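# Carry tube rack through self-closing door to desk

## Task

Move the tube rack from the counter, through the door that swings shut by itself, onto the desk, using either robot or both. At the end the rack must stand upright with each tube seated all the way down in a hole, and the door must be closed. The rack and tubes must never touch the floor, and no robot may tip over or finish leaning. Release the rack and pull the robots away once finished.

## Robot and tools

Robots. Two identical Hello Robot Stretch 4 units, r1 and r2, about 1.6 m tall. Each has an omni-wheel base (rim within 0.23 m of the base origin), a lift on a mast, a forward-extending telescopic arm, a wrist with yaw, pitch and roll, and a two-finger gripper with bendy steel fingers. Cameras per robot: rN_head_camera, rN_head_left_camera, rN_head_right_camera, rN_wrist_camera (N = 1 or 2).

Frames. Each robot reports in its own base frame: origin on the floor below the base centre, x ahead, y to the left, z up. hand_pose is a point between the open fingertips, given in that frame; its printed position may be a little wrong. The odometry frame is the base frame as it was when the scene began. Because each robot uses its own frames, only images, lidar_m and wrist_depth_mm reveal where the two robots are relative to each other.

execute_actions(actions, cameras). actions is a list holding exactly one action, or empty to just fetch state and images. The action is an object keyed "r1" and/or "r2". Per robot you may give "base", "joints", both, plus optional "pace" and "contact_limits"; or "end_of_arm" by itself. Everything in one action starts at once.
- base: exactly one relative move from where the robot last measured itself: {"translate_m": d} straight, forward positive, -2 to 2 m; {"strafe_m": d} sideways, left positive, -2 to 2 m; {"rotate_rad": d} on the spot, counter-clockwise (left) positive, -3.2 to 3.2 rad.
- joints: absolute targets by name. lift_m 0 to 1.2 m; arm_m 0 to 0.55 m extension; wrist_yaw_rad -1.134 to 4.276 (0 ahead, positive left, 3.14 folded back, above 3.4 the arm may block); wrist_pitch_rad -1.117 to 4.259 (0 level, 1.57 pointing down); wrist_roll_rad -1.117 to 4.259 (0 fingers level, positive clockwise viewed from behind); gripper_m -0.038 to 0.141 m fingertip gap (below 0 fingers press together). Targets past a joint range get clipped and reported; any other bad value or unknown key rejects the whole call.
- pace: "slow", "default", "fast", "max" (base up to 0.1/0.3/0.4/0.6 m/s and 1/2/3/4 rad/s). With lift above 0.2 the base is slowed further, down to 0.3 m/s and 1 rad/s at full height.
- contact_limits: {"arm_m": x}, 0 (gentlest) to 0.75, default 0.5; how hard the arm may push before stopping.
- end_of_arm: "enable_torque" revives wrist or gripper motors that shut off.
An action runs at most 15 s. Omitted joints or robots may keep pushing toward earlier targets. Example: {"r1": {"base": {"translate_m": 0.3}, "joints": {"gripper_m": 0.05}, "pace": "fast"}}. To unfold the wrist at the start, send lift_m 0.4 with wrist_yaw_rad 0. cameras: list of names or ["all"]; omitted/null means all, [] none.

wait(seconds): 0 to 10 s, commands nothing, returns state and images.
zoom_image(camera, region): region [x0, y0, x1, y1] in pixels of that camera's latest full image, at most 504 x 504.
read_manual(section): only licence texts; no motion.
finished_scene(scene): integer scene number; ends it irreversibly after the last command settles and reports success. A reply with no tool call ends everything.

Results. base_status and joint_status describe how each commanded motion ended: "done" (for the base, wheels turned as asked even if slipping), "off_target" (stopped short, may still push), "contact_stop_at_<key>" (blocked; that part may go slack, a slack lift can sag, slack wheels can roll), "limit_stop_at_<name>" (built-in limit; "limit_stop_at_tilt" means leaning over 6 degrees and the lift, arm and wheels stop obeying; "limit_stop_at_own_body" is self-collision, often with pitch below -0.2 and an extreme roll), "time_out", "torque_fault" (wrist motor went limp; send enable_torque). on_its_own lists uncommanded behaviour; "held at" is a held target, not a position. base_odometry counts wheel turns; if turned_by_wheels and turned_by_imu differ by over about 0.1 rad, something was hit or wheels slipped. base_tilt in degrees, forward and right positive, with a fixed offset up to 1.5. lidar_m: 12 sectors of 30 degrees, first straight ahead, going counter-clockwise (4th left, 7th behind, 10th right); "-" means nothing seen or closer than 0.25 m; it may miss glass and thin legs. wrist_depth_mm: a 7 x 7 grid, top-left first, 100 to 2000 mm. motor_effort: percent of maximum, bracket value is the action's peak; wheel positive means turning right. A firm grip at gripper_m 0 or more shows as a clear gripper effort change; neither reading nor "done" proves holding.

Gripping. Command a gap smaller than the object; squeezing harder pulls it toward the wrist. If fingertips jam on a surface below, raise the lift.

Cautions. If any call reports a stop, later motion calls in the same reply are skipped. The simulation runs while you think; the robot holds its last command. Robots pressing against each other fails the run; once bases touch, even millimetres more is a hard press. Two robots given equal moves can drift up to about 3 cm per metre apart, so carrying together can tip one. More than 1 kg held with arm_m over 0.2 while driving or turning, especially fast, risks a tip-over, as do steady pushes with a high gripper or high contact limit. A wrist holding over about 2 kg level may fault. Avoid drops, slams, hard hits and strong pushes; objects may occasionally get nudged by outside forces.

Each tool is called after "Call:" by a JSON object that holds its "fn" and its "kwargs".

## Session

Call:
{"fn": "execute_actions", "kwargs": {"actions": []}}

Scene clock: 0.00 s.
r1.base_odometry: x=+0.000 y=+0.000 heading=+0.000 (m, m, rad; r1's odometry frame)
r1.turned_by_wheels: +0.000 (rad since the last result)
r1.turned_by_imu: +0.000 (rad since the last result)
r1.base_tilt: forward=+0.4 right=+0.2 (deg)
r1.lidar_m: 0.83 0.89 0.67 0.64 0.68 0.99 1.73 1.85 2.46 1.42 1.14 0.87
r1.base_status: not commanded
r1.joint_positions: lift_m=+0.139 arm_m=+0.000 wrist_yaw_rad=+3.103 wrist_pitch_rad=-0.014 wrist_roll_rad=+0.018 gripper_m=+0.057
r1.joint_status: not commanded
r1.motor_effort: lift_m=+21 arm_m=+0 wrist_yaw_rad=-1 wrist_pitch_rad=-4 wrist_roll_rad=+0 gripper_m=-3 wheel_0=+0 wheel_1=-1 wheel_2=+1 (%)
r1.hand_pose: x=-0.1145 y=+0.0985 z=+0.3210 quat_wxyz=(+0.019, +0.007, +0.009, +1.000) (m; r1's base frame)
r1.wrist_depth_mm: - 137 1808 1756 1756 1182 809 / - 129 1808 1756 1808 1160 809 / - 135 219 1808 1808 1205 820 / 131 140 1756 1756 1808 1160 798 / 1756 1808 1756 1808 1756 1160 798 / 1008 1025 904 1025 204 1008 798 / 723 691 768 108 750 750 741
r2.base_odometry: x=+0.000 y=+0.000 heading=+0.000 (m, m, rad; r2's odometry frame)
r2.turned_by_wheels: +0.000 (rad since the last result)
r2.turned_by_imu: +0.000 (rad since the last result)
r2.base_tilt: forward=+0.0 right=+0.3 (deg)
r2.lidar_m: 0.72 0.69 0.76 1.18 1.46 2.40 1.91 1.89 1.00 0.80 0.78 0.88
r2.base_status: not commanded
r2.joint_positions: lift_m=+0.251 arm_m=+0.002 wrist_yaw_rad=+3.154 wrist_pitch_rad=+0.001 wrist_roll_rad=+0.011 gripper_m=+0.057
r2.joint_status: not commanded
r2.motor_effort: lift_m=+22 arm_m=-1 wrist_yaw_rad=+1 wrist_pitch_rad=-10 wrist_roll_rad=+0 gripper_m=-5 wheel_0=+0 wheel_1=+0 wheel_2=+1 (%)
r2.hand_pose: x=-0.1168 y=+0.0838 z=+0.4292 quat_wxyz=(-0.006, +0.000, +0.005, +1.000) (m; r2's base frame)
r2.wrist_depth_mm: - 135 - - - - - / - 120 176 - - - - / - 121 167 - - - - / 107 136 243 - - - - / 223 1756 - - - - - / 1397 1537 196 1499 200 1464 1397 / 1008 991 1060 111 1042 1008 991
pictures: r1_head_camera, r1_head_left_camera, r1_head_right_camera, r1_wrist_camera, r2_head_camera, r2_head_left_camera, r2_head_right_camera, r2_wrist_camera
Images, in order (width x height): r1_head_camera 420x560, r1_head_left_camera 420x672, r1_head_right_camera 420x672, r1_wrist_camera 616x392, r2_head_camera 420x560, r2_head_left_camera 420x672, r2_head_right_camera 420x672, r2_wrist_camera 616x392.

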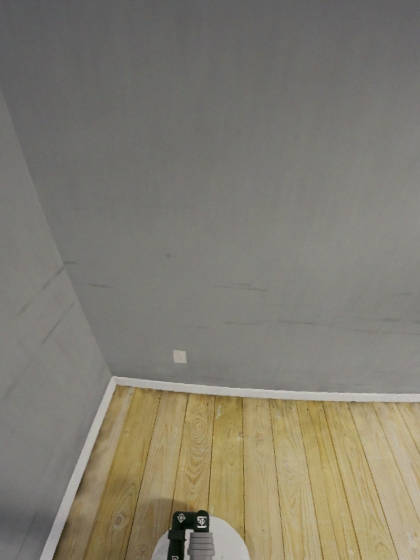

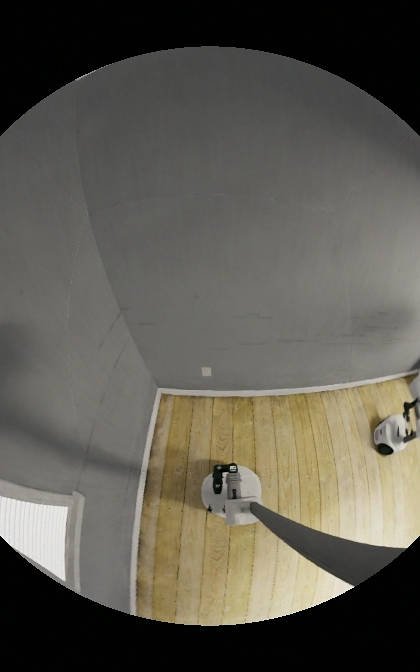

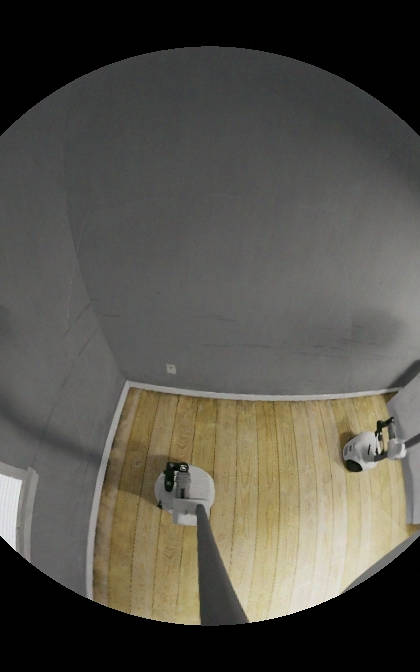

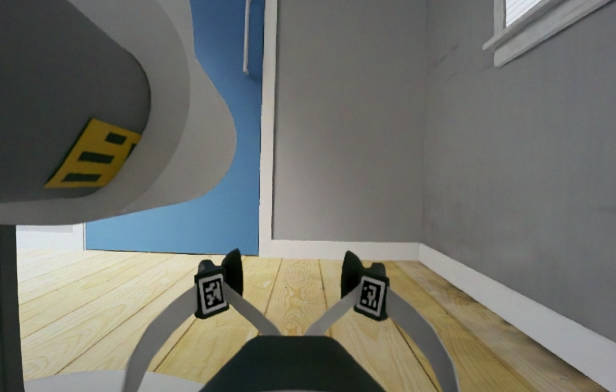

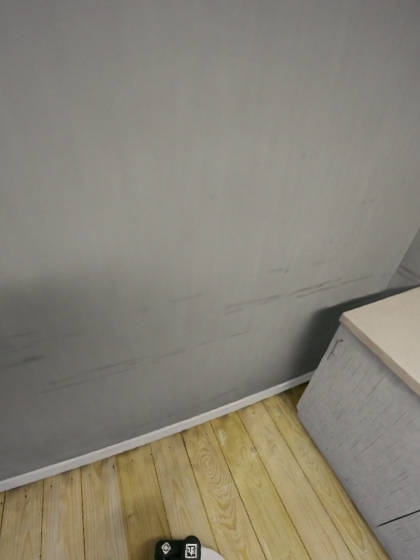

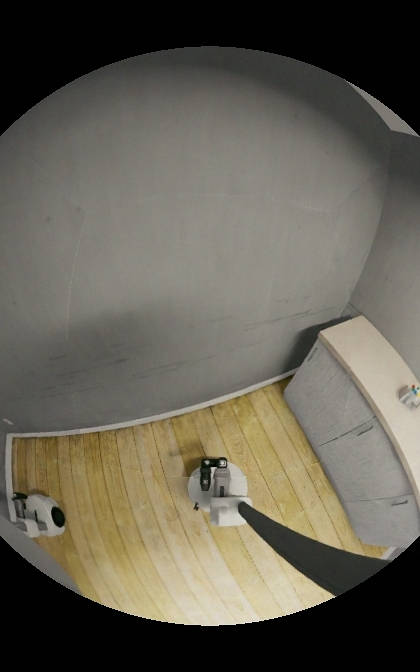

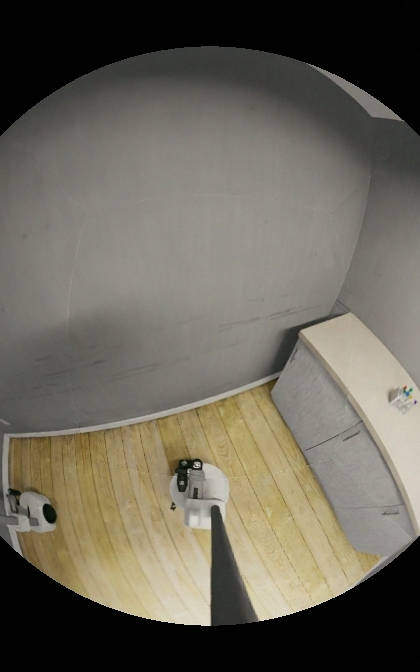

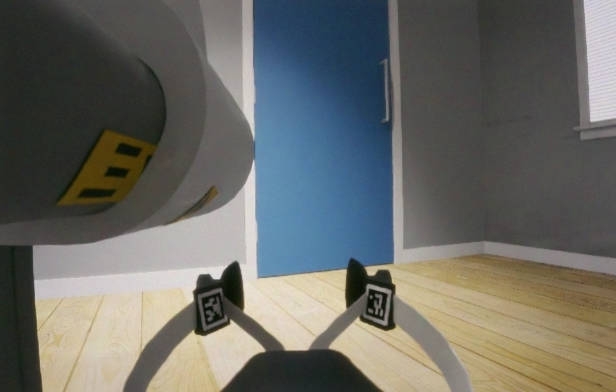

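Same layout, with a higher handle.

Call:
{"fn": "execute_actions", "kwargs": {"actions": [{"r1":{"base":{"rotate_rad":-3.14},"joints":{"lift_m":1.05,"wrist_yaw_rad":0,"gripper_m":0.05}},"r2":{"base":{"rotate_rad":-1.3},"joints":{"lift_m":0.9,"wrist_yaw_rad":0,"gripper_m":0.14}}}], "cameras": []}}

Call:
{"fn": "execute_actions", "kwargs": {"actions": [{"r1":{"base":{"translate_m":0.78}},"r2":{"base":{"translate_m":0.25}}}], "cameras": ["r1_head_camera","r1_wrist_camera","r2_head_camera","r2_wrist_camera"]}}

Scene clock: 4.77 s.
r1.base_odometry: x=+0.000 y=+0.000 heading=-3.140 (m, m, rad; r1's odometry frame)
r1.turned_by_wheels: -3.140 (rad since the last result)
r1.turned_by_imu: -3.146 (rad since the last result)
r1.base_tilt: forward=+0.4 right=+0.2 (deg)
r1.lidar_m: 1.70 1.82 2.51 1.42 1.20 0.88 0.84 0.90 0.66 0.63 0.66 0.96
r1.base_status: done
r1.joint_positions: lift_m=+1.050 arm_m=+0.000 wrist_yaw_rad=+0.000 wrist_pitch_rad=-0.014 wrist_roll_rad=+0.018 gripper_m=+0.050
r1.joint_status: all done
r1.motor_effort: lift_m=+23(24) arm_m=+0(0) wrist_yaw_rad=-1(2) wrist_pitch_rad=-4(4) wrist_roll_rad=+1(1) gripper_m=-2(3) wheel_0=+2(7) wheel_1=+1(6) wheel_2=+1(7) (%)
r1.hand_pose: x=+0.4589 y=-0.0874 z=+1.2321 quat_wxyz=(+1.000, +0.009, -0.007, +0.000) (m; r1's base frame)
r1.wrist_depth_mm: 1464 1464 1499 1430 1464 1308 891 / 1464 1499 1464 1430 1464 1336 878 / 1499 1499 1499 1464 1430 1336 891 / 1464 1499 1464 1499 1464 1308 878 / 1499 1499 1537 1464 1537 1281 878 / 1537 1537 214 1499 202 1255 866 / 1537 1537 1499 108 1464 1160 866
r2.base_odometry: x=+0.000 y=+0.000 heading=-1.299 (m, m, rad; r2's odometry frame)
r2.turned_by_wheels: -1.299 (rad since the last result)
r2.turned_by_imu: -1.316 (rad since the last result)
r2.base_tilt: forward=+0.1 right=+0.3 (deg)
r2.lidar_m: 0.78 0.81 0.77 0.69 0.71 0.91 1.44 1.48 2.06 1.90 1.32 0.84
r2.base_status: done
r2.joint_positions: lift_m=+0.900 arm_m=+0.002 wrist_yaw_rad=+0.000 wrist_pitch_rad=+0.001 wrist_roll_rad=+0.011 gripper_m=+0.140
r2.joint_status: all done
r2.motor_effort: lift_m=+27(28) arm_m=-1(1) wrist_yaw_rad=-1(11) wrist_pitch_rad=-9(9) wrist_roll_rad=+0(0) gripper_m=+3(1) wheel_0=+5(10) wheel_1=+4(9) wheel_2=+2(6) (%)
r2.hand_pose: x=+0.4613 y=-0.0873 z=+1.0775 quat_wxyz=(+1.000, +0.005, +0.000, +0.000) (m; r2's base frame)
r2.wrist_depth_mm: 1060 1098 1160 1205 1255 1281 1336 / 1078 1098 1160 1205 1255 1281 1308 / 1098 1098 1160 1229 1255 1281 1336 / 1098 1118 1138 1205 1229 1308 1336 / 1078 1118 1160 1138 1229 1229 1182 / 699 209 715 707 615 640 683 / 530 554 580 111 634 668 691
pictures: none
No camera images: the call's "cameras" was empty. Leave "cameras" out to get every camera's image.

Scene clock: 8.83 s.
r1.base_odometry: x=-0.780 y=-0.002 heading=-3.140 (m, m, rad; r1's odometry frame)
r1.turned_by_wheels: +0.000 (rad since the last result)
r1.turned_by_imu: -0.002 (rad since the last result)
r1.base_tilt: forward=+0.4 right=+0.3 (deg)
r1.lidar_m: 0.91 0.99 1.44 2.39 1.86 1.68 1.63 0.93 0.69 0.66 0.72 0.99
r1.base_status: done
r1.joint_positions: lift_m=+1.050 arm_m=+0.000 wrist_yaw_rad=+0.000 wrist_pitch_rad=-0.014 wrist_roll_rad=+0.018 gripper_m=+0.050
r1.joint_status: not commanded
r1.motor_effort: lift_m=+22(23) arm_m=+0(0) wrist_yaw_rad=-1(1) wrist_pitch_rad=-4(5) wrist_roll_rad=+1(1) gripper_m=-2(1) wheel_0=+1(7) wheel_1=+0(7) wheel_2=+0(10) (%)
r1.hand_pose: x=+0.4589 y=-0.0874 z=+1.2321 quat_wxyz=(+1.000, +0.009, -0.007, +0.000) (m; r1's base frame)
r1.wrist_depth_mm: 723 723 723 715 715 707 715 / 732 732 723 715 715 707 715 / 732 732 723 723 723 715 723 / 732 732 715 723 732 715 723 / 741 741 715 732 741 723 723 / 750 741 214 732 202 732 723 / 750 750 750 108 741 732 741
r2.base_odometry: x=+0.067 y=-0.241 heading=-1.299 (m, m, rad; r2's odometry frame)
r2.turned_by_wheels: +0.001 (rad since the last result)
r2.turned_by_imu: +0.001 (rad since the last result)
r2.base_tilt: forward=+0.0 right=+0.3 (deg)
r2.lidar_m: 0.52 0.55 0.69 0.73 0.73 0.97 2.08 1.83 2.02 1.86 0.89 0.59
r2.base_status: done
r2.joint_positions: lift_m=+0.900 arm_m=+0.002 wrist_yaw_rad=+0.000 wrist_pitch_rad=+0.001 wrist_roll_rad=+0.011 gripper_m=+0.140
r2.joint_status: not commanded
r2.motor_effort: lift_m=+27(27) arm_m=-1(1) wrist_yaw_rad=+0(3) wrist_pitch_rad=-8(8) wrist_roll_rad=+0(1) gripper_m=+0(0) wheel_0=+3(13) wheel_1=+2(7) wheel_2=+1(10) (%)
r2.hand_pose: x=+0.4613 y=-0.0874 z=+1.0775 quat_wxyz=(+1.000, +0.005, +0.000, +0.000) (m; r2's base frame)
r2.wrist_depth_mm: 866 878 917 946 991 1025 1078 / 854 904 917 946 1008 1008 1060 / 878 891 917 946 1008 1025 1060 / 866 891 917 960 991 1025 1078 / 866 891 931 976 976 1025 1060 / 699 210 549 585 574 603 654 / 480 469 508 111 496 452 459
pictures: r1_head_camera, r1_wrist_camera, r2_head_camera, r2_wrist_camera
Images, in order (width x height): r1_head_camera 420x560, r1_wrist_camera 616x392, r2_head_camera 420x560, r2_wrist_camera 616x392.

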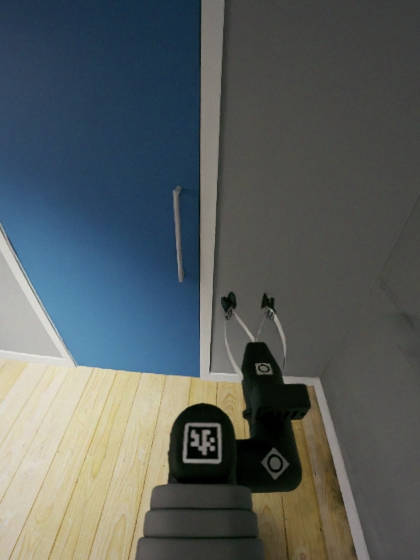

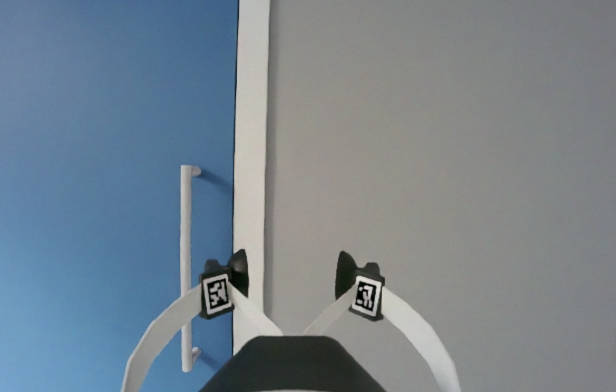

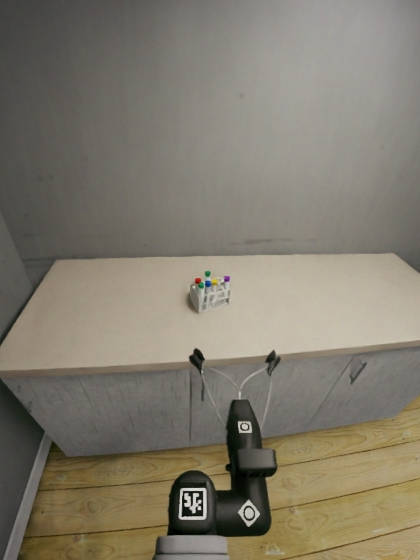

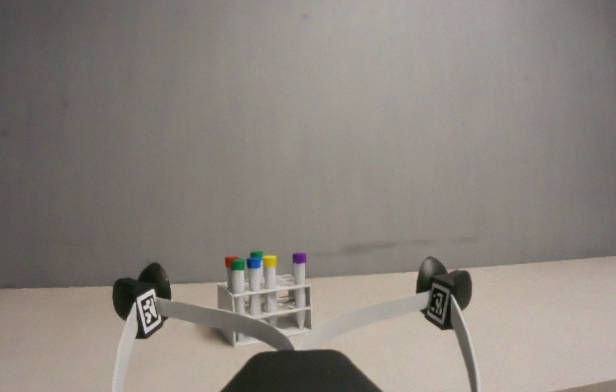

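Call:
{"fn": "execute_actions", "kwargs": {"actions": [{"r1":{"base":{"strafe_m":0.2},"joints":{"lift_m":0.88,"arm_m":0.3}},"r2":{"base":{"rotate_rad":0.5},"joints":{"lift_m":0.79}}}], "cameras": ["r1_wrist_camera"]}}

Call:
{"fn": "execute_actions", "kwargs": {"actions": [{"r2":{"base":{"strafe_m":-0.31}}}], "cameras": ["r2_wrist_camera"]}}

Scene clock: 11.30 s.
r1.base_odometry: x=-0.780 y=-0.202 heading=-3.140 (m, m, rad; r1's odometry frame)
r1.turned_by_wheels: +0.000 (rad since the last result)
r1.turned_by_imu: +0.000 (rad since the last result)
r1.base_tilt: forward=+0.4 right=+0.2 (deg)
r1.lidar_m: 0.89 0.99 1.47 2.20 1.67 1.69 1.62 1.24 0.91 0.84 0.96 0.96
r1.base_status: done
r1.joint_positions: lift_m=+0.880 arm_m=+0.298 wrist_yaw_rad=+0.000 wrist_pitch_rad=-0.014 wrist_roll_rad=+0.018 gripper_m=+0.050
r1.joint_status: all done
r1.motor_effort: lift_m=+18(21) arm_m=+9(9) wrist_yaw_rad=-1(2) wrist_pitch_rad=-5(6) wrist_roll_rad=+1(1) gripper_m=-2(3) wheel_0=-1(9) wheel_1=+0(9) wheel_2=+0(1) (%)
r1.hand_pose: x=+0.7578 y=-0.0874 z=+1.0625 quat_wxyz=(+1.000, +0.009, -0.007, +0.000) (m; r1's base frame)
r1.wrist_depth_mm: 445 442 442 439 424 433 436 / 449 445 442 439 424 436 436 / 449 449 445 442 427 439 436 / 452 449 445 449 433 442 439 / 455 452 449 449 436 449 442 / 455 455 213 452 202 449 445 / 459 459 459 108 439 452 452
r2.base_odometry: x=+0.067 y=-0.241 heading=-0.799 (m, m, rad; r2's odometry frame)
r2.turned_by_wheels: +0.500 (rad since the last result)
r2.turned_by_imu: +0.507 (rad since the last result)
r2.base_tilt: forward=+0.1 right=+0.3 (deg)
r2.lidar_m: 0.54 0.70 0.71 0.74 0.96 1.95 1.67 2.04 1.88 0.92 0.60 0.54
r2.base_status: done
r2.joint_positions: lift_m=+0.791 arm_m=+0.002 wrist_yaw_rad=+0.000 wrist_pitch_rad=+0.001 wrist_roll_rad=+0.011 gripper_m=+0.140
r2.joint_status: all done
r2.motor_effort: lift_m=+15(25) arm_m=-1(1) wrist_yaw_rad=-2(0) wrist_pitch_rad=-10(8) wrist_roll_rad=+0(0) gripper_m=+0(1) wheel_0=-3(9) wheel_1=-1(7) wheel_2=-1(7) (%)
r2.hand_pose: x=+0.4613 y=-0.0874 z=+0.9685 quat_wxyz=(+1.000, +0.005, +0.000, +0.000) (m; r2's base frame)
r2.wrist_depth_mm: 715 904 1060 960 904 831 768 / 723 904 1060 976 891 820 768 / 732 917 1098 976 891 820 788 / 723 904 1060 960 891 831 455 / 707 809 707 683 668 517 455 / 452 208 364 362 300 310 336 / 473 424 384 111 304 278 268
pictures: r1_wrist_camera
Images, in order (width x height): r1_wrist_camera 616x392.

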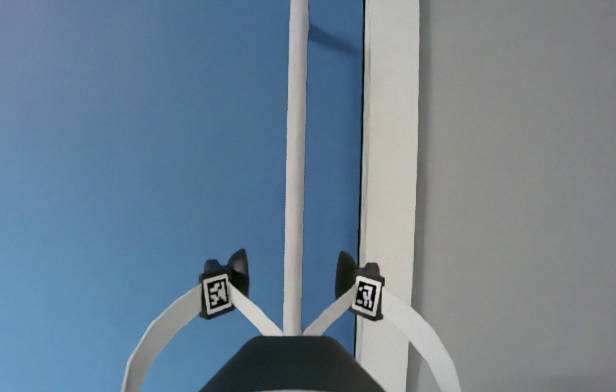

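Scene clock: 13.67 s.
r1.base_odometry: x=-0.780 y=-0.202 heading=-3.140 (m, m, rad; r1's odometry frame)
r1.turned_by_wheels: +0.000 (rad since the last result)
r1.turned_by_imu: +0.001 (rad since the last result)
r1.base_tilt: forward=+0.4 right=+0.2 (deg)
r1.lidar_m: 0.90 1.02 1.44 1.67 1.66 1.68 1.60 1.23 0.89 0.85 0.95 0.95
r1.base_status: not commanded
r1.joint_positions: lift_m=+0.880 arm_m=+0.298 wrist_yaw_rad=+0.000 wrist_pitch_rad=-0.014 wrist_roll_rad=+0.018 gripper_m=+0.050
r1.joint_status: not commanded
r1.motor_effort: lift_m=+18(18) arm_m=+9(9) wrist_yaw_rad=-1(1) wrist_pitch_rad=-5(7) wrist_roll_rad=+1(1) gripper_m=-1(2) wheel_0=-1(1) wheel_1=+0(0) wheel_2=+0(0) (%)
r1.hand_pose: x=+0.7578 y=-0.0874 z=+1.0625 quat_wxyz=(+1.000, +0.009, -0.007, +0.000) (m; r1's base frame)
r1.wrist_depth_mm: 442 439 439 439 427 433 430 / 449 442 442 442 430 436 436 / 452 445 442 439 433 439 436 / 452 449 445 445 433 442 439 / 455 455 449 449 436 445 445 / 459 455 214 452 202 449 449 / 462 459 455 108 442 449 449
r2.base_odometry: x=-0.155 y=-0.457 heading=-0.799 (m, m, rad; r2's odometry frame)
r2.turned_by_wheels: +0.000 (rad since the last result)
r2.turned_by_imu: +0.000 (rad since the last result)
r2.base_tilt: forward=+0.0 right=+0.3 (deg)
r2.lidar_m: 0.45 0.54 1.00 1.01 1.29 2.66 1.65 1.74 1.59 0.71 0.47 0.41
r2.base_status: done
r2.joint_positions: lift_m=+0.790 arm_m=+0.002 wrist_yaw_rad=+0.000 wrist_pitch_rad=+0.001 wrist_roll_rad=+0.011 gripper_m=+0.140
r2.joint_status: not commanded
r2.motor_effort: lift_m=+16(16) arm_m=-1(1) wrist_yaw_rad=+0(0) wrist_pitch_rad=-8(9) wrist_roll_rad=+0(0) gripper_m=+0(2) wheel_0=+2(11) wheel_1=-2(11) wheel_2=+0(1) (%)
r2.hand_pose: x=+0.4613 y=-0.0874 z=+0.9684 quat_wxyz=(+1.000, +0.005, +0.000, +0.000) (m; r2's base frame)
r2.wrist_depth_mm: 991 1008 917 854 778 723 683 / 1008 1025 917 842 788 723 676 / 1008 1025 946 854 778 723 683 / 1025 1060 931 820 778 741 683 / 707 707 691 452 564 634 615 / 359 210 364 364 298 312 336 / 277 258 263 111 256 234 236
pictures: r2_wrist_camera
Images, in order (width x height): r2_wrist_camera 616x392.

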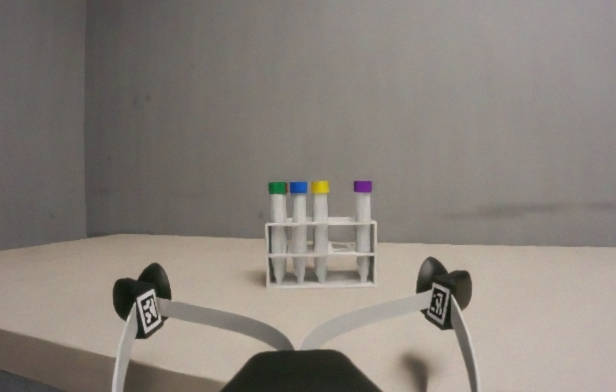

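Call:
{"fn": "execute_actions", "kwargs": {"actions": [{"r1":{"joints":{"arm_m":0.495},"pace":"slow"},"r2":{"base":{"strafe_m":-0.024},"joints":{"arm_m":0.12}}}], "cameras": ["r2_wrist_camera"]}}

Call:
{"fn": "execute_actions", "kwargs": {"actions": [{"r1":{"joints":{"gripper_m":-0.038}}}], "cameras": ["r1_wrist_camera"]}}

Call:
{"fn": "execute_actions", "kwargs": {"actions": [{"r1":{"base":{"strafe_m":0.025},"joints":{"arm_m":0.37},"pace":"slow"}}], "cameras": []}}

Scene clock: 17.87 s.
r1.base_odometry: x=-0.780 y=-0.202 heading=-3.140 (m, m, rad; r1's odometry frame)
r1.turned_by_wheels: +0.000 (rad since the last result)
r1.turned_by_imu: +0.001 (rad since the last result)
r1.base_tilt: forward=+0.4 right=+0.2 (deg)
r1.lidar_m: 0.89 0.99 1.48 1.67 1.63 1.68 1.63 1.24 0.91 0.86 0.96 0.99
r1.base_status: not commanded
r1.joint_positions: lift_m=+0.880 arm_m=+0.493 wrist_yaw_rad=+0.000 wrist_pitch_rad=-0.014 wrist_roll_rad=+0.018 gripper_m=+0.050
r1.joint_status: all done
r1.motor_effort: lift_m=+18(18) arm_m=+9(9) wrist_yaw_rad=-1(1) wrist_pitch_rad=-5(5) wrist_roll_rad=+1(1) gripper_m=-3(2) wheel_0=-1(1) wheel_1=+0(0) wheel_2=+0(0) (%)
r1.hand_pose: x=+0.9528 y=-0.0874 z=+1.0625 quat_wxyz=(+1.000, +0.009, -0.007, +0.000) (m; r1's base frame)
r1.wrist_depth_mm: 252 251 250 249 248 234 245 / 254 254 252 251 250 236 247 / 256 254 254 251 252 237 249 / 258 256 255 254 252 238 250 / 259 258 256 234 254 240 252 / 260 259 213 190 202 242 253 / 262 260 260 108 258 243 255
r2.base_odometry: x=-0.172 y=-0.474 heading=-0.799 (m, m, rad; r2's odometry frame)
r2.turned_by_wheels: +0.000 (rad since the last result)
r2.turned_by_imu: +0.001 (rad since the last result)
r2.base_tilt: forward=+0.0 right=+0.3 (deg)
r2.lidar_m: 0.44 0.53 1.02 1.05 1.30 2.71 1.68 1.69 1.54 0.74 0.43 0.39
r2.base_status: done
r2.joint_positions: lift_m=+0.790 arm_m=+0.119 wrist_yaw_rad=+0.000 wrist_pitch_rad=+0.001 wrist_roll_rad=+0.011 gripper_m=+0.140
r2.joint_status: all done
r2.motor_effort: lift_m=+16(16) arm_m=+5(7) wrist_yaw_rad=+0(1) wrist_pitch_rad=-9(9) wrist_roll_rad=+0(0) gripper_m=+1(1) wheel_0=+2(13) wheel_1=+0(8) wheel_2=+0(0) (%)
r2.hand_pose: x=+0.5784 y=-0.0874 z=+0.9684 quat_wxyz=(+1.000, +0.005, +0.000, +0.000) (m; r2's base frame)
r2.wrist_depth_mm: 931 866 788 723 668 621 580 / 946 878 788 732 668 621 585 / 946 878 798 732 676 621 585 / 960 878 798 707 676 627 585 / 699 699 504 325 559 621 585 / 355 208 322 324 297 309 334 / 246 242 259 111 254 232 235
pictures: r2_wrist_camera
Images, in order (width x height): r2_wrist_camera 616x392.

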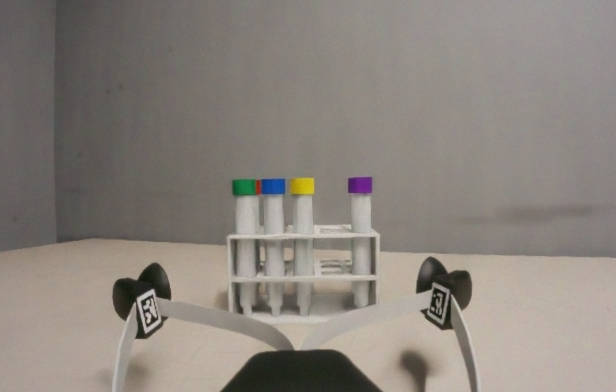

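Scene clock: 19.43 s.
r1.base_odometry: x=-0.780 y=-0.202 heading=-3.140 (m, m, rad; r1's odometry frame)
r1.turned_by_wheels: +0.000 (rad since the last result)
r1.turned_by_imu: +0.000 (rad since the last result)
r1.base_tilt: forward=+0.4 right=+0.2 (deg)
r1.lidar_m: 0.89 1.01 1.45 1.65 1.64 1.68 1.63 1.25 0.89 0.85 0.97 0.95
r1.base_status: not commanded
r1.joint_positions: lift_m=+0.880 arm_m=+0.495 wrist_yaw_rad=+0.006 wrist_pitch_rad=-0.014 wrist_roll_rad=+0.018 gripper_m=-0.038
r1.joint_status: all done
r1.on_its_own: wrist_yaw_rad is at rest, and its effort (-16) is outside its rest range (-13 to +13)
r1.motor_effort: lift_m=+18(18) arm_m=+0(9) wrist_yaw_rad=-16(17) wrist_pitch_rad=-5(4) wrist_roll_rad=+1(1) gripper_m=-21(19) wheel_0=-4(4) wheel_1=-1(1) wheel_2=+5(5) (%)
r1.hand_pose: x=+0.9547 y=-0.0858 z=+1.0625 quat_wxyz=(+1.000, +0.009, -0.007, +0.003) (m; r1's base frame)
r1.wrist_depth_mm: 247 246 245 242 241 230 242 / 249 247 246 243 243 232 243 / 250 249 248 245 246 234 245 / 252 251 249 246 246 235 247 / 253 253 250 215 247 236 248 / 256 253 185 184 183 237 250 / 257 255 254 108 250 240 251
r2.base_odometry: x=-0.172 y=-0.474 heading=-0.799 (m, m, rad; r2's odometry frame)
r2.turned_by_wheels: +0.000 (rad since the last result)
r2.turned_by_imu: +0.000 (rad since the last result)
r2.base_tilt: forward=+0.0 right=+0.3 (deg)
r2.lidar_m: 0.44 0.50 1.03 1.05 1.31 2.69 1.66 1.71 1.54 0.75 0.47 0.41
r2.base_status: not commanded
r2.joint_positions: lift_m=+0.790 arm_m=+0.119 wrist_yaw_rad=+0.000 wrist_pitch_rad=+0.001 wrist_roll_rad=+0.011 gripper_m=+0.140
r2.joint_status: not commanded
r2.motor_effort: lift_m=+16(16) arm_m=+5(5) wrist_yaw_rad=+0(0) wrist_pitch_rad=-8(8) wrist_roll_rad=+0(0) gripper_m=+2(1) wheel_0=+2(2) wheel_1=+0(0) wheel_2=+0(0) (%)
r2.hand_pose: x=+0.5784 y=-0.0874 z=+0.9684 quat_wxyz=(+1.000, +0.005, +0.000, +0.000) (m; r2's base frame)
r2.wrist_depth_mm: 931 878 798 732 668 615 585 / 946 891 798 715 668 621 585 / 960 891 788 723 668 621 585 / 946 891 798 707 661 621 585 / 691 699 512 325 559 621 580 / 357 210 320 325 296 309 332 / 246 241 259 111 254 233 235
pictures: r1_wrist_camera
Images, in order (width x height): r1_wrist_camera 616x392.

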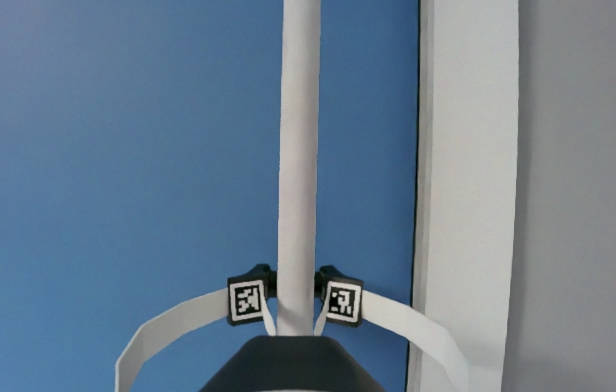

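Scene clock: 21.97 s.
r1.base_odometry: x=-0.780 y=-0.227 heading=-3.139 (m, m, rad; r1's odometry frame)
r1.turned_by_wheels: +0.001 (rad since the last result)
r1.turned_by_imu: -0.019 (rad since the last result)
r1.base_tilt: forward=+0.5 right=+0.2 (deg)
r1.lidar_m: 0.74 0.92 1.44 1.63 1.62 1.70 1.62 1.32 0.94 0.90 0.97 0.99
r1.base_status: done
r1.joint_positions: lift_m=+0.880 arm_m=+0.373 wrist_yaw_rad=+0.014 wrist_pitch_rad=-0.014 wrist_roll_rad=+0.017 gripper_m=-0.038
r1.joint_status: all done
r1.on_its_own: wrist_yaw_rad is at rest, and its effort (-41) is outside its rest range (-13 to +13)
r1.motor_effort: lift_m=+18(18) arm_m=-16(18) wrist_yaw_rad=-41(41) wrist_pitch_rad=-6(7) wrist_roll_rad=+2(2) gripper_m=-20(23) wheel_0=+1(18) wheel_1=-1(6) wheel_2=+11(10) (%)
r1.hand_pose: x=+0.8334 y=-0.0834 z=+1.0624 quat_wxyz=(+1.000, +0.009, -0.007, +0.007) (m; r1's base frame)
r1.wrist_depth_mm: 277 265 253 240 236 357 357 / 278 266 255 241 236 359 357 / 278 268 257 243 239 362 362 / 282 270 258 244 239 364 364 / 283 271 259 208 241 366 366 / 286 272 182 186 237 368 368 / 287 271 265 108 242 373 368
r2.base_odometry: x=-0.172 y=-0.474 heading=-0.799 (m, m, rad; r2's odometry frame)
r2.turned_by_wheels: +0.000 (rad since the last result)
r2.turned_by_imu: +0.000 (rad since the last result)
r2.base_tilt: forward=+0.0 right=+0.3 (deg)
r2.lidar_m: 0.44 0.55 1.02 1.03 1.33 2.68 1.63 1.69 1.57 0.69 0.47 0.40
r2.base_status: not commanded
r2.joint_positions: lift_m=+0.790 arm_m=+0.119 wrist_yaw_rad=+0.000 wrist_pitch_rad=+0.001 wrist_roll_rad=+0.011 gripper_m=+0.140
r2.joint_status: not commanded
r2.motor_effort: lift_m=+16(16) arm_m=+6(6) wrist_yaw_rad=+0(1) wrist_pitch_rad=-8(10) wrist_roll_rad=+0(0) gripper_m=+0(1) wheel_0=+2(2) wheel_1=+0(0) wheel_2=+0(1) (%)
r2.hand_pose: x=+0.5784 y=-0.0874 z=+0.9684 quat_wxyz=(+1.000, +0.005, +0.000, +0.000) (m; r2's base frame)
r2.wrist_depth_mm: 946 878 788 732 676 615 580 / 946 878 788 732 668 621 585 / 960 891 809 723 676 621 591 / 960 878 798 707 668 627 585 / 691 699 504 325 559 615 574 / 355 208 320 325 296 309 336 / 246 242 260 111 253 232 235
pictures: none
No camera images: the call's "cameras" was empty. Leave "cameras" out to get every camera's image.

Call:
{"fn": "execute_actions", "kwargs": {"actions": [{"r1":{"base":{"strafe_m":0.15},"joints":{"arm_m":0.25},"pace":"slow"},"r2":{"base":{"strafe_m":-0.008},"joints":{"arm_m":0.245},"pace":"slow"}}], "cameras": ["r2_wrist_camera"]}}

Call:
{"fn": "execute_actions", "kwargs": {"actions": [{"r1":{"base":{"strafe_m":0.15},"joints":{"arm_m":0.13},"pace":"slow"},"r2":{"joints":{"gripper_m":0.05}}}], "cameras": ["r2_wrist_camera","r1_head_left_camera"]}}

Scene clock: 25.03 s.
r1.base_odometry: x=-0.780 y=-0.376 heading=+3.141 (m, m, rad; r1's odometry frame)
r1.turned_by_wheels: -0.003 (rad since the last result)
r1.turned_by_imu: -0.093 (rad since the last result)
r1.base_tilt: forward=+0.5 right=+0.3 (deg)
r1.lidar_m: 0.64 0.80 1.25 2.03 1.45 1.76 1.63 1.66 1.13 1.03 1.08 0.69
r1.base_status: done
r1.joint_positions: lift_m=+0.880 arm_m=+0.252 wrist_yaw_rad=-0.018 wrist_pitch_rad=-0.013 wrist_roll_rad=+0.017 gripper_m=-0.038
r1.joint_status: all done
r1.on_its_own: wrist_yaw_rad is at rest, and its effort (+52) is outside its rest range (-13 to +13)
r1.motor_effort: lift_m=+18(18) arm_m=-12(18) wrist_yaw_rad=+52(65) wrist_pitch_rad=-8(8) wrist_roll_rad=+4(3) gripper_m=-16(22) wheel_0=-26(31) wheel_1=-7(9) wheel_2=-11(12) (%)
r1.hand_pose: x=+0.7099 y=-0.0927 z=+1.0622 quat_wxyz=(+1.000, +0.008, -0.007, -0.009) (m; r1's base frame)
r1.wrist_depth_mm: 278 265 254 243 233 517 525 / 281 268 255 245 234 521 535 / 281 270 256 246 236 521 535 / 283 272 258 248 236 525 544 / 286 273 262 247 237 530 544 / 289 274 183 187 183 535 554 / 290 276 264 108 241 535 559
r2.base_odometry: x=-0.178 y=-0.479 heading=-0.799 (m, m, rad; r2's odometry frame)
r2.turned_by_wheels: +0.000 (rad since the last result)
r2.turned_by_imu: +0.000 (rad since the last result)
r2.base_tilt: forward=+0.1 right=+0.3 (deg)
r2.lidar_m: 0.43 0.50 1.03 1.05 1.30 2.67 1.49 1.70 1.55 0.72 0.45 0.40
r2.base_status: done
r2.joint_positions: lift_m=+0.790 arm_m=+0.244 wrist_yaw_rad=+0.000 wrist_pitch_rad=+0.001 wrist_roll_rad=+0.011 gripper_m=+0.140
r2.joint_status: all done
r2.motor_effort: lift_m=+16(16) arm_m=+5(8) wrist_yaw_rad=+0(1) wrist_pitch_rad=-9(8) wrist_roll_rad=+1(0) gripper_m=+0(1) wheel_0=+4(6) wheel_1=-4(7) wheel_2=-1(1) (%)
r2.hand_pose: x=+0.7034 y=-0.0874 z=+0.9684 quat_wxyz=(+1.000, +0.005, +0.000, +0.000) (m; r2's base frame)
r2.wrist_depth_mm: 798 732 661 609 554 512 484 / 820 732 661 603 559 517 484 / 798 741 661 609 559 521 488 / 820 732 199 591 544 521 488 / 691 691 200 204 206 517 492 / 353 210 199 204 200 307 332 / 245 240 201 111 221 231 233
pictures: r2_wrist_camera
Images, in order (width x height): r2_wrist_camera 616x392.

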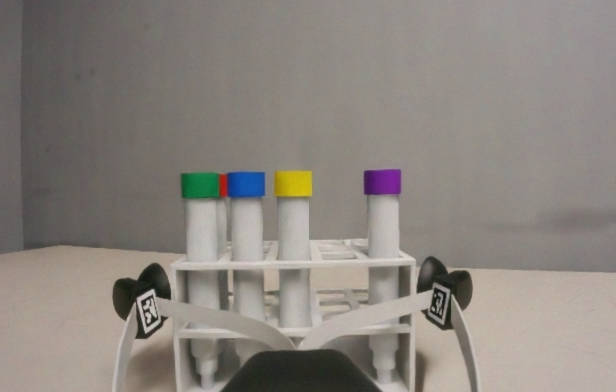

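Scene clock: 27.67 s.
r1.base_odometry: x=-0.781 y=-0.526 heading=+3.138 (m, m, rad; r1's odometry frame)
r1.turned_by_wheels: -0.003 (rad since the last result)
r1.turned_by_imu: -0.199 (rad since the last result)
r1.base_tilt: forward=+0.4 right=+0.3 (deg)
r1.lidar_m: 0.51 0.69 1.00 1.85 1.35 1.48 1.69 1.69 1.42 1.22 1.21 0.51
r1.base_status: done
r1.joint_positions: lift_m=+0.880 arm_m=+0.132 wrist_yaw_rad=-0.022 wrist_pitch_rad=-0.012 wrist_roll_rad=+0.017 gripper_m=-0.038
r1.joint_status: all done
r1.on_its_own: wrist_yaw_rad is at rest, and its effort (+63) is outside its rest range (-13 to +13)
r1.motor_effort: lift_m=+19(19) arm_m=-12(15) wrist_yaw_rad=+63(72) wrist_pitch_rad=-12(12) wrist_roll_rad=+4(4) gripper_m=-16(16) wheel_0=-25(31) wheel_1=-5(9) wheel_2=-7(12) (%)
r1.hand_pose: x=+0.5895 y=-0.0938 z=+1.0619 quat_wxyz=(+1.000, +0.008, -0.006, -0.011) (m; r1's base frame)
r1.wrist_depth_mm: 259 253 246 240 231 715 778 / 262 255 247 240 232 715 798 / 263 256 249 242 234 741 809 / 265 258 251 244 236 732 820 / 267 259 252 243 236 741 831 / 270 262 182 206 179 759 842 / 272 263 255 108 240 496 854
r2.base_odometry: x=-0.178 y=-0.479 heading=-0.799 (m, m, rad; r2's odometry frame)
r2.turned_by_wheels: +0.000 (rad since the last result)
r2.turned_by_imu: +0.000 (rad since the last result)
r2.base_tilt: forward=+0.0 right=+0.3 (deg)
r2.lidar_m: 0.40 0.51 1.03 1.06 1.35 2.67 1.37 1.70 1.55 0.73 0.46 0.41
r2.base_status: not commanded
r2.joint_positions: lift_m=+0.790 arm_m=+0.244 wrist_yaw_rad=+0.000 wrist_pitch_rad=+0.001 wrist_roll_rad=+0.011 gripper_m=+0.051
r2.joint_status: all done
r2.motor_effort: lift_m=+16(16) arm_m=+5(6) wrist_yaw_rad=-2(1) wrist_pitch_rad=-10(9) wrist_roll_rad=+0(0) gripper_m=-21(25) wheel_0=+4(4) wheel_1=-3(4) wheel_2=+0(0) (%)
r2.hand_pose: x=+0.7034 y=-0.0874 z=+0.9684 quat_wxyz=(+1.000, +0.005, +0.000, +0.000) (m; r2's base frame)
r2.wrist_depth_mm: 820 732 668 603 554 517 484 / 798 741 661 603 559 517 488 / 809 732 661 609 564 521 488 / 820 732 178 591 544 521 492 / 683 683 177 182 183 517 488 / 353 175 179 198 184 182 330 / 220 225 172 111 180 231 218
pictures: r1_head_left_camera, r2_wrist_camera
Images, in order (width x height): r1_head_left_camera 420x672, r2_wrist_camera 616x392.

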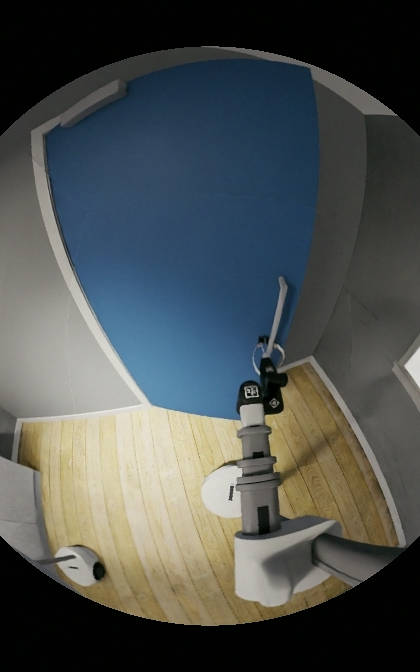

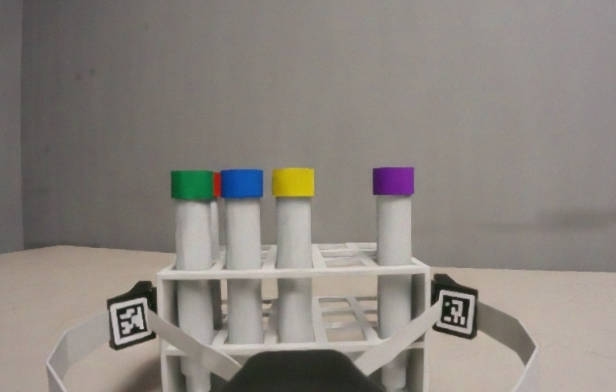

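Call:
{"fn": "execute_actions", "kwargs": {"actions": [{"r1":{"base":{"strafe_m":0.09},"joints":{"arm_m":0.01,"wrist_yaw_rad":-0.1},"pace":"slow"},"r2":{"joints":{"lift_m":0.87},"pace":"slow"}}], "cameras": []}}

Call:
{"fn": "execute_actions", "kwargs": {"actions": [{"r1":{"base":{"translate_m":-0.3},"joints":{"arm_m":0.3},"pace":"slow"},"r2":{"base":{"rotate_rad":2.45},"joints":{"arm_m":0.01},"pace":"slow"}}], "cameras": []}}

Call:
{"fn": "execute_actions", "kwargs": {"actions": [{"r1":{"base":{"strafe_m":0.3},"joints":{"arm_m":0.2},"pace":"slow"}}], "cameras": ["r2_head_left_camera","r1_head_left_camera"]}}

Scene clock: 30.90 s.
r1.base_odometry: x=-0.782 y=-0.615 heading=+3.136 (m, m, rad; r1's odometry frame)
r1.turned_by_wheels: -0.002 (rad since the last result)
r1.turned_by_imu: -0.052 (rad since the last result)
r1.base_tilt: forward=+0.4 right=+0.3 (deg)
r1.lidar_m: 0.44 0.58 0.93 1.58 1.32 1.32 1.72 1.69 1.61 1.26 1.27 0.42
r1.base_status: done
r1.joint_positions: lift_m=+0.880 arm_m=+0.012 wrist_yaw_rad=-0.121 wrist_pitch_rad=-0.011 wrist_roll_rad=+0.017 gripper_m=-0.038
r1.joint_status: wrist_yaw_rad off_target (ended at -0.121, target -0.100); the others done
r1.on_its_own: wrist_yaw_rad is at rest, and its effort (+59) is outside its rest range (-13 to +13)
r1.motor_effort: lift_m=+19(19) arm_m=-12(16) wrist_yaw_rad=+59(71) wrist_pitch_rad=-13(15) wrist_roll_rad=+3(4) gripper_m=-17(19) wheel_0=-20(29) wheel_1=-1(7) wheel_2=-7(6) (%)
r1.hand_pose: x=+0.4588 y=-0.1215 z=+1.0614 quat_wxyz=(+0.998, +0.008, -0.006, -0.060) (m; r1's base frame)
r1.wrist_depth_mm: 264 257 249 241 233 991 1078 / 267 258 250 243 235 1008 1060 / 268 262 252 245 236 1025 1060 / 270 260 253 246 238 1042 1060 / 272 263 255 247 238 1060 1060 / 276 265 182 189 182 1042 1060 / 277 267 259 108 242 1060 1060
r2.base_odometry: x=-0.178 y=-0.479 heading=-0.799 (m, m, rad; r2's odometry frame)
r2.turned_by_wheels: +0.000 (rad since the last result)
r2.turned_by_imu: +0.000 (rad since the last result)
r2.base_tilt: forward=+0.1 right=+0.3 (deg)
r2.lidar_m: 0.41 0.54 1.01 1.05 1.36 2.69 1.32 1.70 1.54 0.73 0.45 0.41
r2.base_status: not commanded
r2.joint_positions: lift_m=+0.869 arm_m=+0.244 wrist_yaw_rad=+0.000 wrist_pitch_rad=+0.002 wrist_roll_rad=+0.011 gripper_m=+0.051
r2.joint_status: all done
r2.motor_effort: lift_m=+27(28) arm_m=+6(6) wrist_yaw_rad=-2(1) wrist_pitch_rad=-11(12) wrist_roll_rad=+0(0) gripper_m=-26(21) wheel_0=+5(4) wheel_1=-4(3) wheel_2=+0(0) (%)
r2.hand_pose: x=+0.7034 y=-0.0874 z=+1.0471 quat_wxyz=(+1.000, +0.005, +0.001, +0.000) (m; r2's base frame)
r2.wrist_depth_mm: 809 732 661 597 554 517 480 / 809 723 661 609 559 517 484 / 798 732 661 609 559 517 488 / 820 732 177 591 544 521 496 / 820 741 178 182 183 521 492 / 591 176 180 198 184 182 492 / 370 382 171 111 180 389 377
pictures: none
No camera images: the call's "cameras" was empty. Leave "cameras" out to get every camera's image.

Scene clock: 35.17 s.
r1.base_odometry: x=-0.482 y=-0.618 heading=+3.133 (m, m, rad; r1's odometry frame)
r1.turned_by_wheels: -0.003 (rad since the last result)
r1.turned_by_imu: -0.009 (rad since the last result)
r1.base_tilt: forward=+0.5 right=+0.3 (deg)
r1.lidar_m: 0.70 0.87 1.29 1.70 1.10 0.99 1.44 1.44 1.64 1.36 1.37 0.73
r1.base_status: done
r1.joint_positions: lift_m=+0.880 arm_m=+0.299 wrist_yaw_rad=-0.111 wrist_pitch_rad=-0.014 wrist_roll_rad=+0.017 gripper_m=-0.038
r1.joint_status: all done
r1.on_its_own: wrist_yaw_rad is at rest, and its effort (+32) is outside its rest range (-13 to +13)
r1.motor_effort: lift_m=+19(20) arm_m=+5(11) wrist_yaw_rad=+32(59) wrist_pitch_rad=-8(16) wrist_roll_rad=+4(4) gripper_m=-17(18) wheel_0=-22(25) wheel_1=-9(13) wheel_2=-4(5) (%)
r1.hand_pose: x=+0.7470 y=-0.1189 z=+1.0622 quat_wxyz=(+0.998, +0.008, -0.007, -0.055) (m; r1's base frame)
r1.wrist_depth_mm: 272 262 252 244 236 1025 1078 / 272 263 253 245 237 1025 1042 / 274 265 254 247 239 1025 1060 / 276 266 257 247 240 1042 1060 / 278 267 258 203 241 1060 1078 / 279 268 183 186 185 1060 1060 / 282 271 263 108 243 1078 1098
r2.base_odometry: x=-0.178 y=-0.479 heading=+1.650 (m, m, rad; r2's odometry frame)
r2.turned_by_wheels: +2.449 (rad since the last result)
r2.turned_by_imu: +2.482 (rad since the last result)
r2.base_tilt: forward=+0.0 right=+0.3 (deg)
r2.lidar_m: 0.43 1.11 1.56 1.57 0.92 0.51 0.40 0.41 0.47 0.85 1.05 1.22
r2.base_status: done
r2.joint_positions: lift_m=+0.869 arm_m=+0.011 wrist_yaw_rad=+0.000 wrist_pitch_rad=+0.002 wrist_roll_rad=+0.011 gripper_m=+0.051
r2.joint_status: all done
r2.motor_effort: lift_m=+27(27) arm_m=-6(5) wrist_yaw_rad=-2(2) wrist_pitch_rad=-12(12) wrist_roll_rad=-1(0) gripper_m=-22(22) wheel_0=-3(12) wheel_1=-5(7) wheel_2=-3(7) (%)
r2.hand_pose: x=+0.4704 y=-0.0874 z=+1.0471 quat_wxyz=(+1.000, +0.005, +0.001, +0.000) (m; r2's base frame)
r2.wrist_depth_mm: - - - - 1618 1118 917 / - - - - 1661 1138 904 / - - - - 1618 1138 917 / - - 178 - 1397 1182 917 / - - 179 182 185 1160 931 / - 175 180 198 185 182 931 / 917 - 172 111 180 1138 891
pictures: none
No camera images: the call's "cameras" was empty. Leave "cameras" out to get every camera's image.

Scene clock: 39.33 s.
r1.base_odometry: x=-0.486 y=-0.917 heading=+3.130 (m, m, rad; r1's odometry frame)
r1.turned_by_wheels: -0.003 (rad since the last result)
r1.turned_by_imu: -0.292 (rad since the last result)
r1.base_tilt: forward=+0.4 right=+0.3 (deg)
r1.lidar_m: 0.60 0.71 1.00 1.33 1.51 1.00 0.91 1.56 1.59 1.70 1.55 0.59
r1.base_status: done
r1.joint_positions: lift_m=+0.880 arm_m=+0.202 wrist_yaw_rad=-0.117 wrist_pitch_rad=-0.013 wrist_roll_rad=+0.017 gripper_m=-0.038
r1.joint_status: all done
r1.on_its_own: wrist_yaw_rad is at rest, and its effort (+48) is outside its rest range (-13 to +13)
r1.motor_effort: lift_m=+19(19) arm_m=-10(15) wrist_yaw_rad=+48(63) wrist_pitch_rad=-8(8) wrist_roll_rad=+4(3) gripper_m=-15(20) wheel_0=-26(33) wheel_1=-4(4) wheel_2=-8(13) (%)
r1.hand_pose: x=+0.6489 y=-0.1204 z=+1.0622 quat_wxyz=(+0.998, +0.008, -0.007, -0.058) (m; r1's base frame)
r1.wrist_depth_mm: 229 232 234 235 236 1182 1042 / 231 233 236 236 239 1182 1060 / 233 234 236 238 240 1205 1060 / 234 236 238 240 241 1229 1060 / 235 236 239 241 243 1205 1042 / 236 240 184 191 182 1182 1060 / 238 240 242 108 247 1160 1060
r2.base_odometry: x=-0.178 y=-0.479 heading=+1.650 (m, m, rad; r2's odometry frame)
r2.turned_by_wheels: +0.000 (rad since the last result)
r2.turned_by_imu: +0.001 (rad since the last result)
r2.base_tilt: forward=+0.0 right=+0.3 (deg)
r2.lidar_m: 0.42 1.00 1.03 1.58 0.90 0.51 0.42 0.41 0.49 0.83 1.04 1.18
r2.base_status: not commanded
r2.joint_positions: lift_m=+0.869 arm_m=+0.011 wrist_yaw_rad=+0.000 wrist_pitch_rad=+0.002 wrist_roll_rad=+0.011 gripper_m=+0.051
r2.joint_status: not commanded
r2.motor_effort: lift_m=+27(28) arm_m=-6(6) wrist_yaw_rad=-2(1) wrist_pitch_rad=-11(12) wrist_roll_rad=+1(0) gripper_m=-23(23) wheel_0=-3(4) wheel_1=-5(4) wheel_2=-4(3) (%)
r2.hand_pose: x=+0.4704 y=-0.0874 z=+1.0471 quat_wxyz=(+1.000, +0.005, +0.001, +0.000) (m; r2's base frame)
r2.wrist_depth_mm: - - - - 1618 1138 904 / - - - - 1661 1138 904 / - - - - 1618 1160 917 / - - 178 - 1397 1182 917 / - - 178 181 184 1160 931 / - 175 180 198 185 182 917 / - - 171 111 179 1160 878
pictures: r1_head_left_camera, r2_head_left_camera
Images, in order (width x height): r1_head_left_camera 420x672, r2_head_left_camera 420x672.

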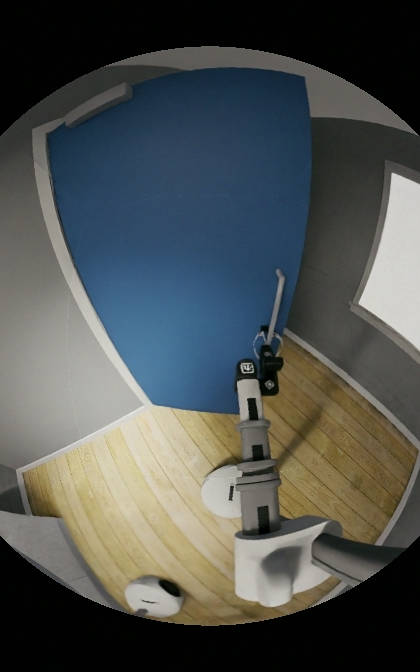

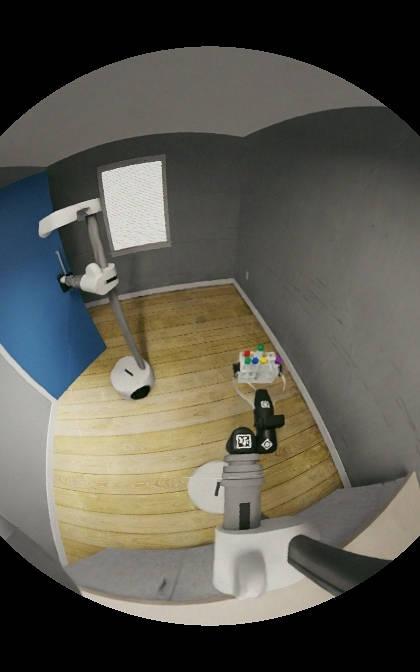

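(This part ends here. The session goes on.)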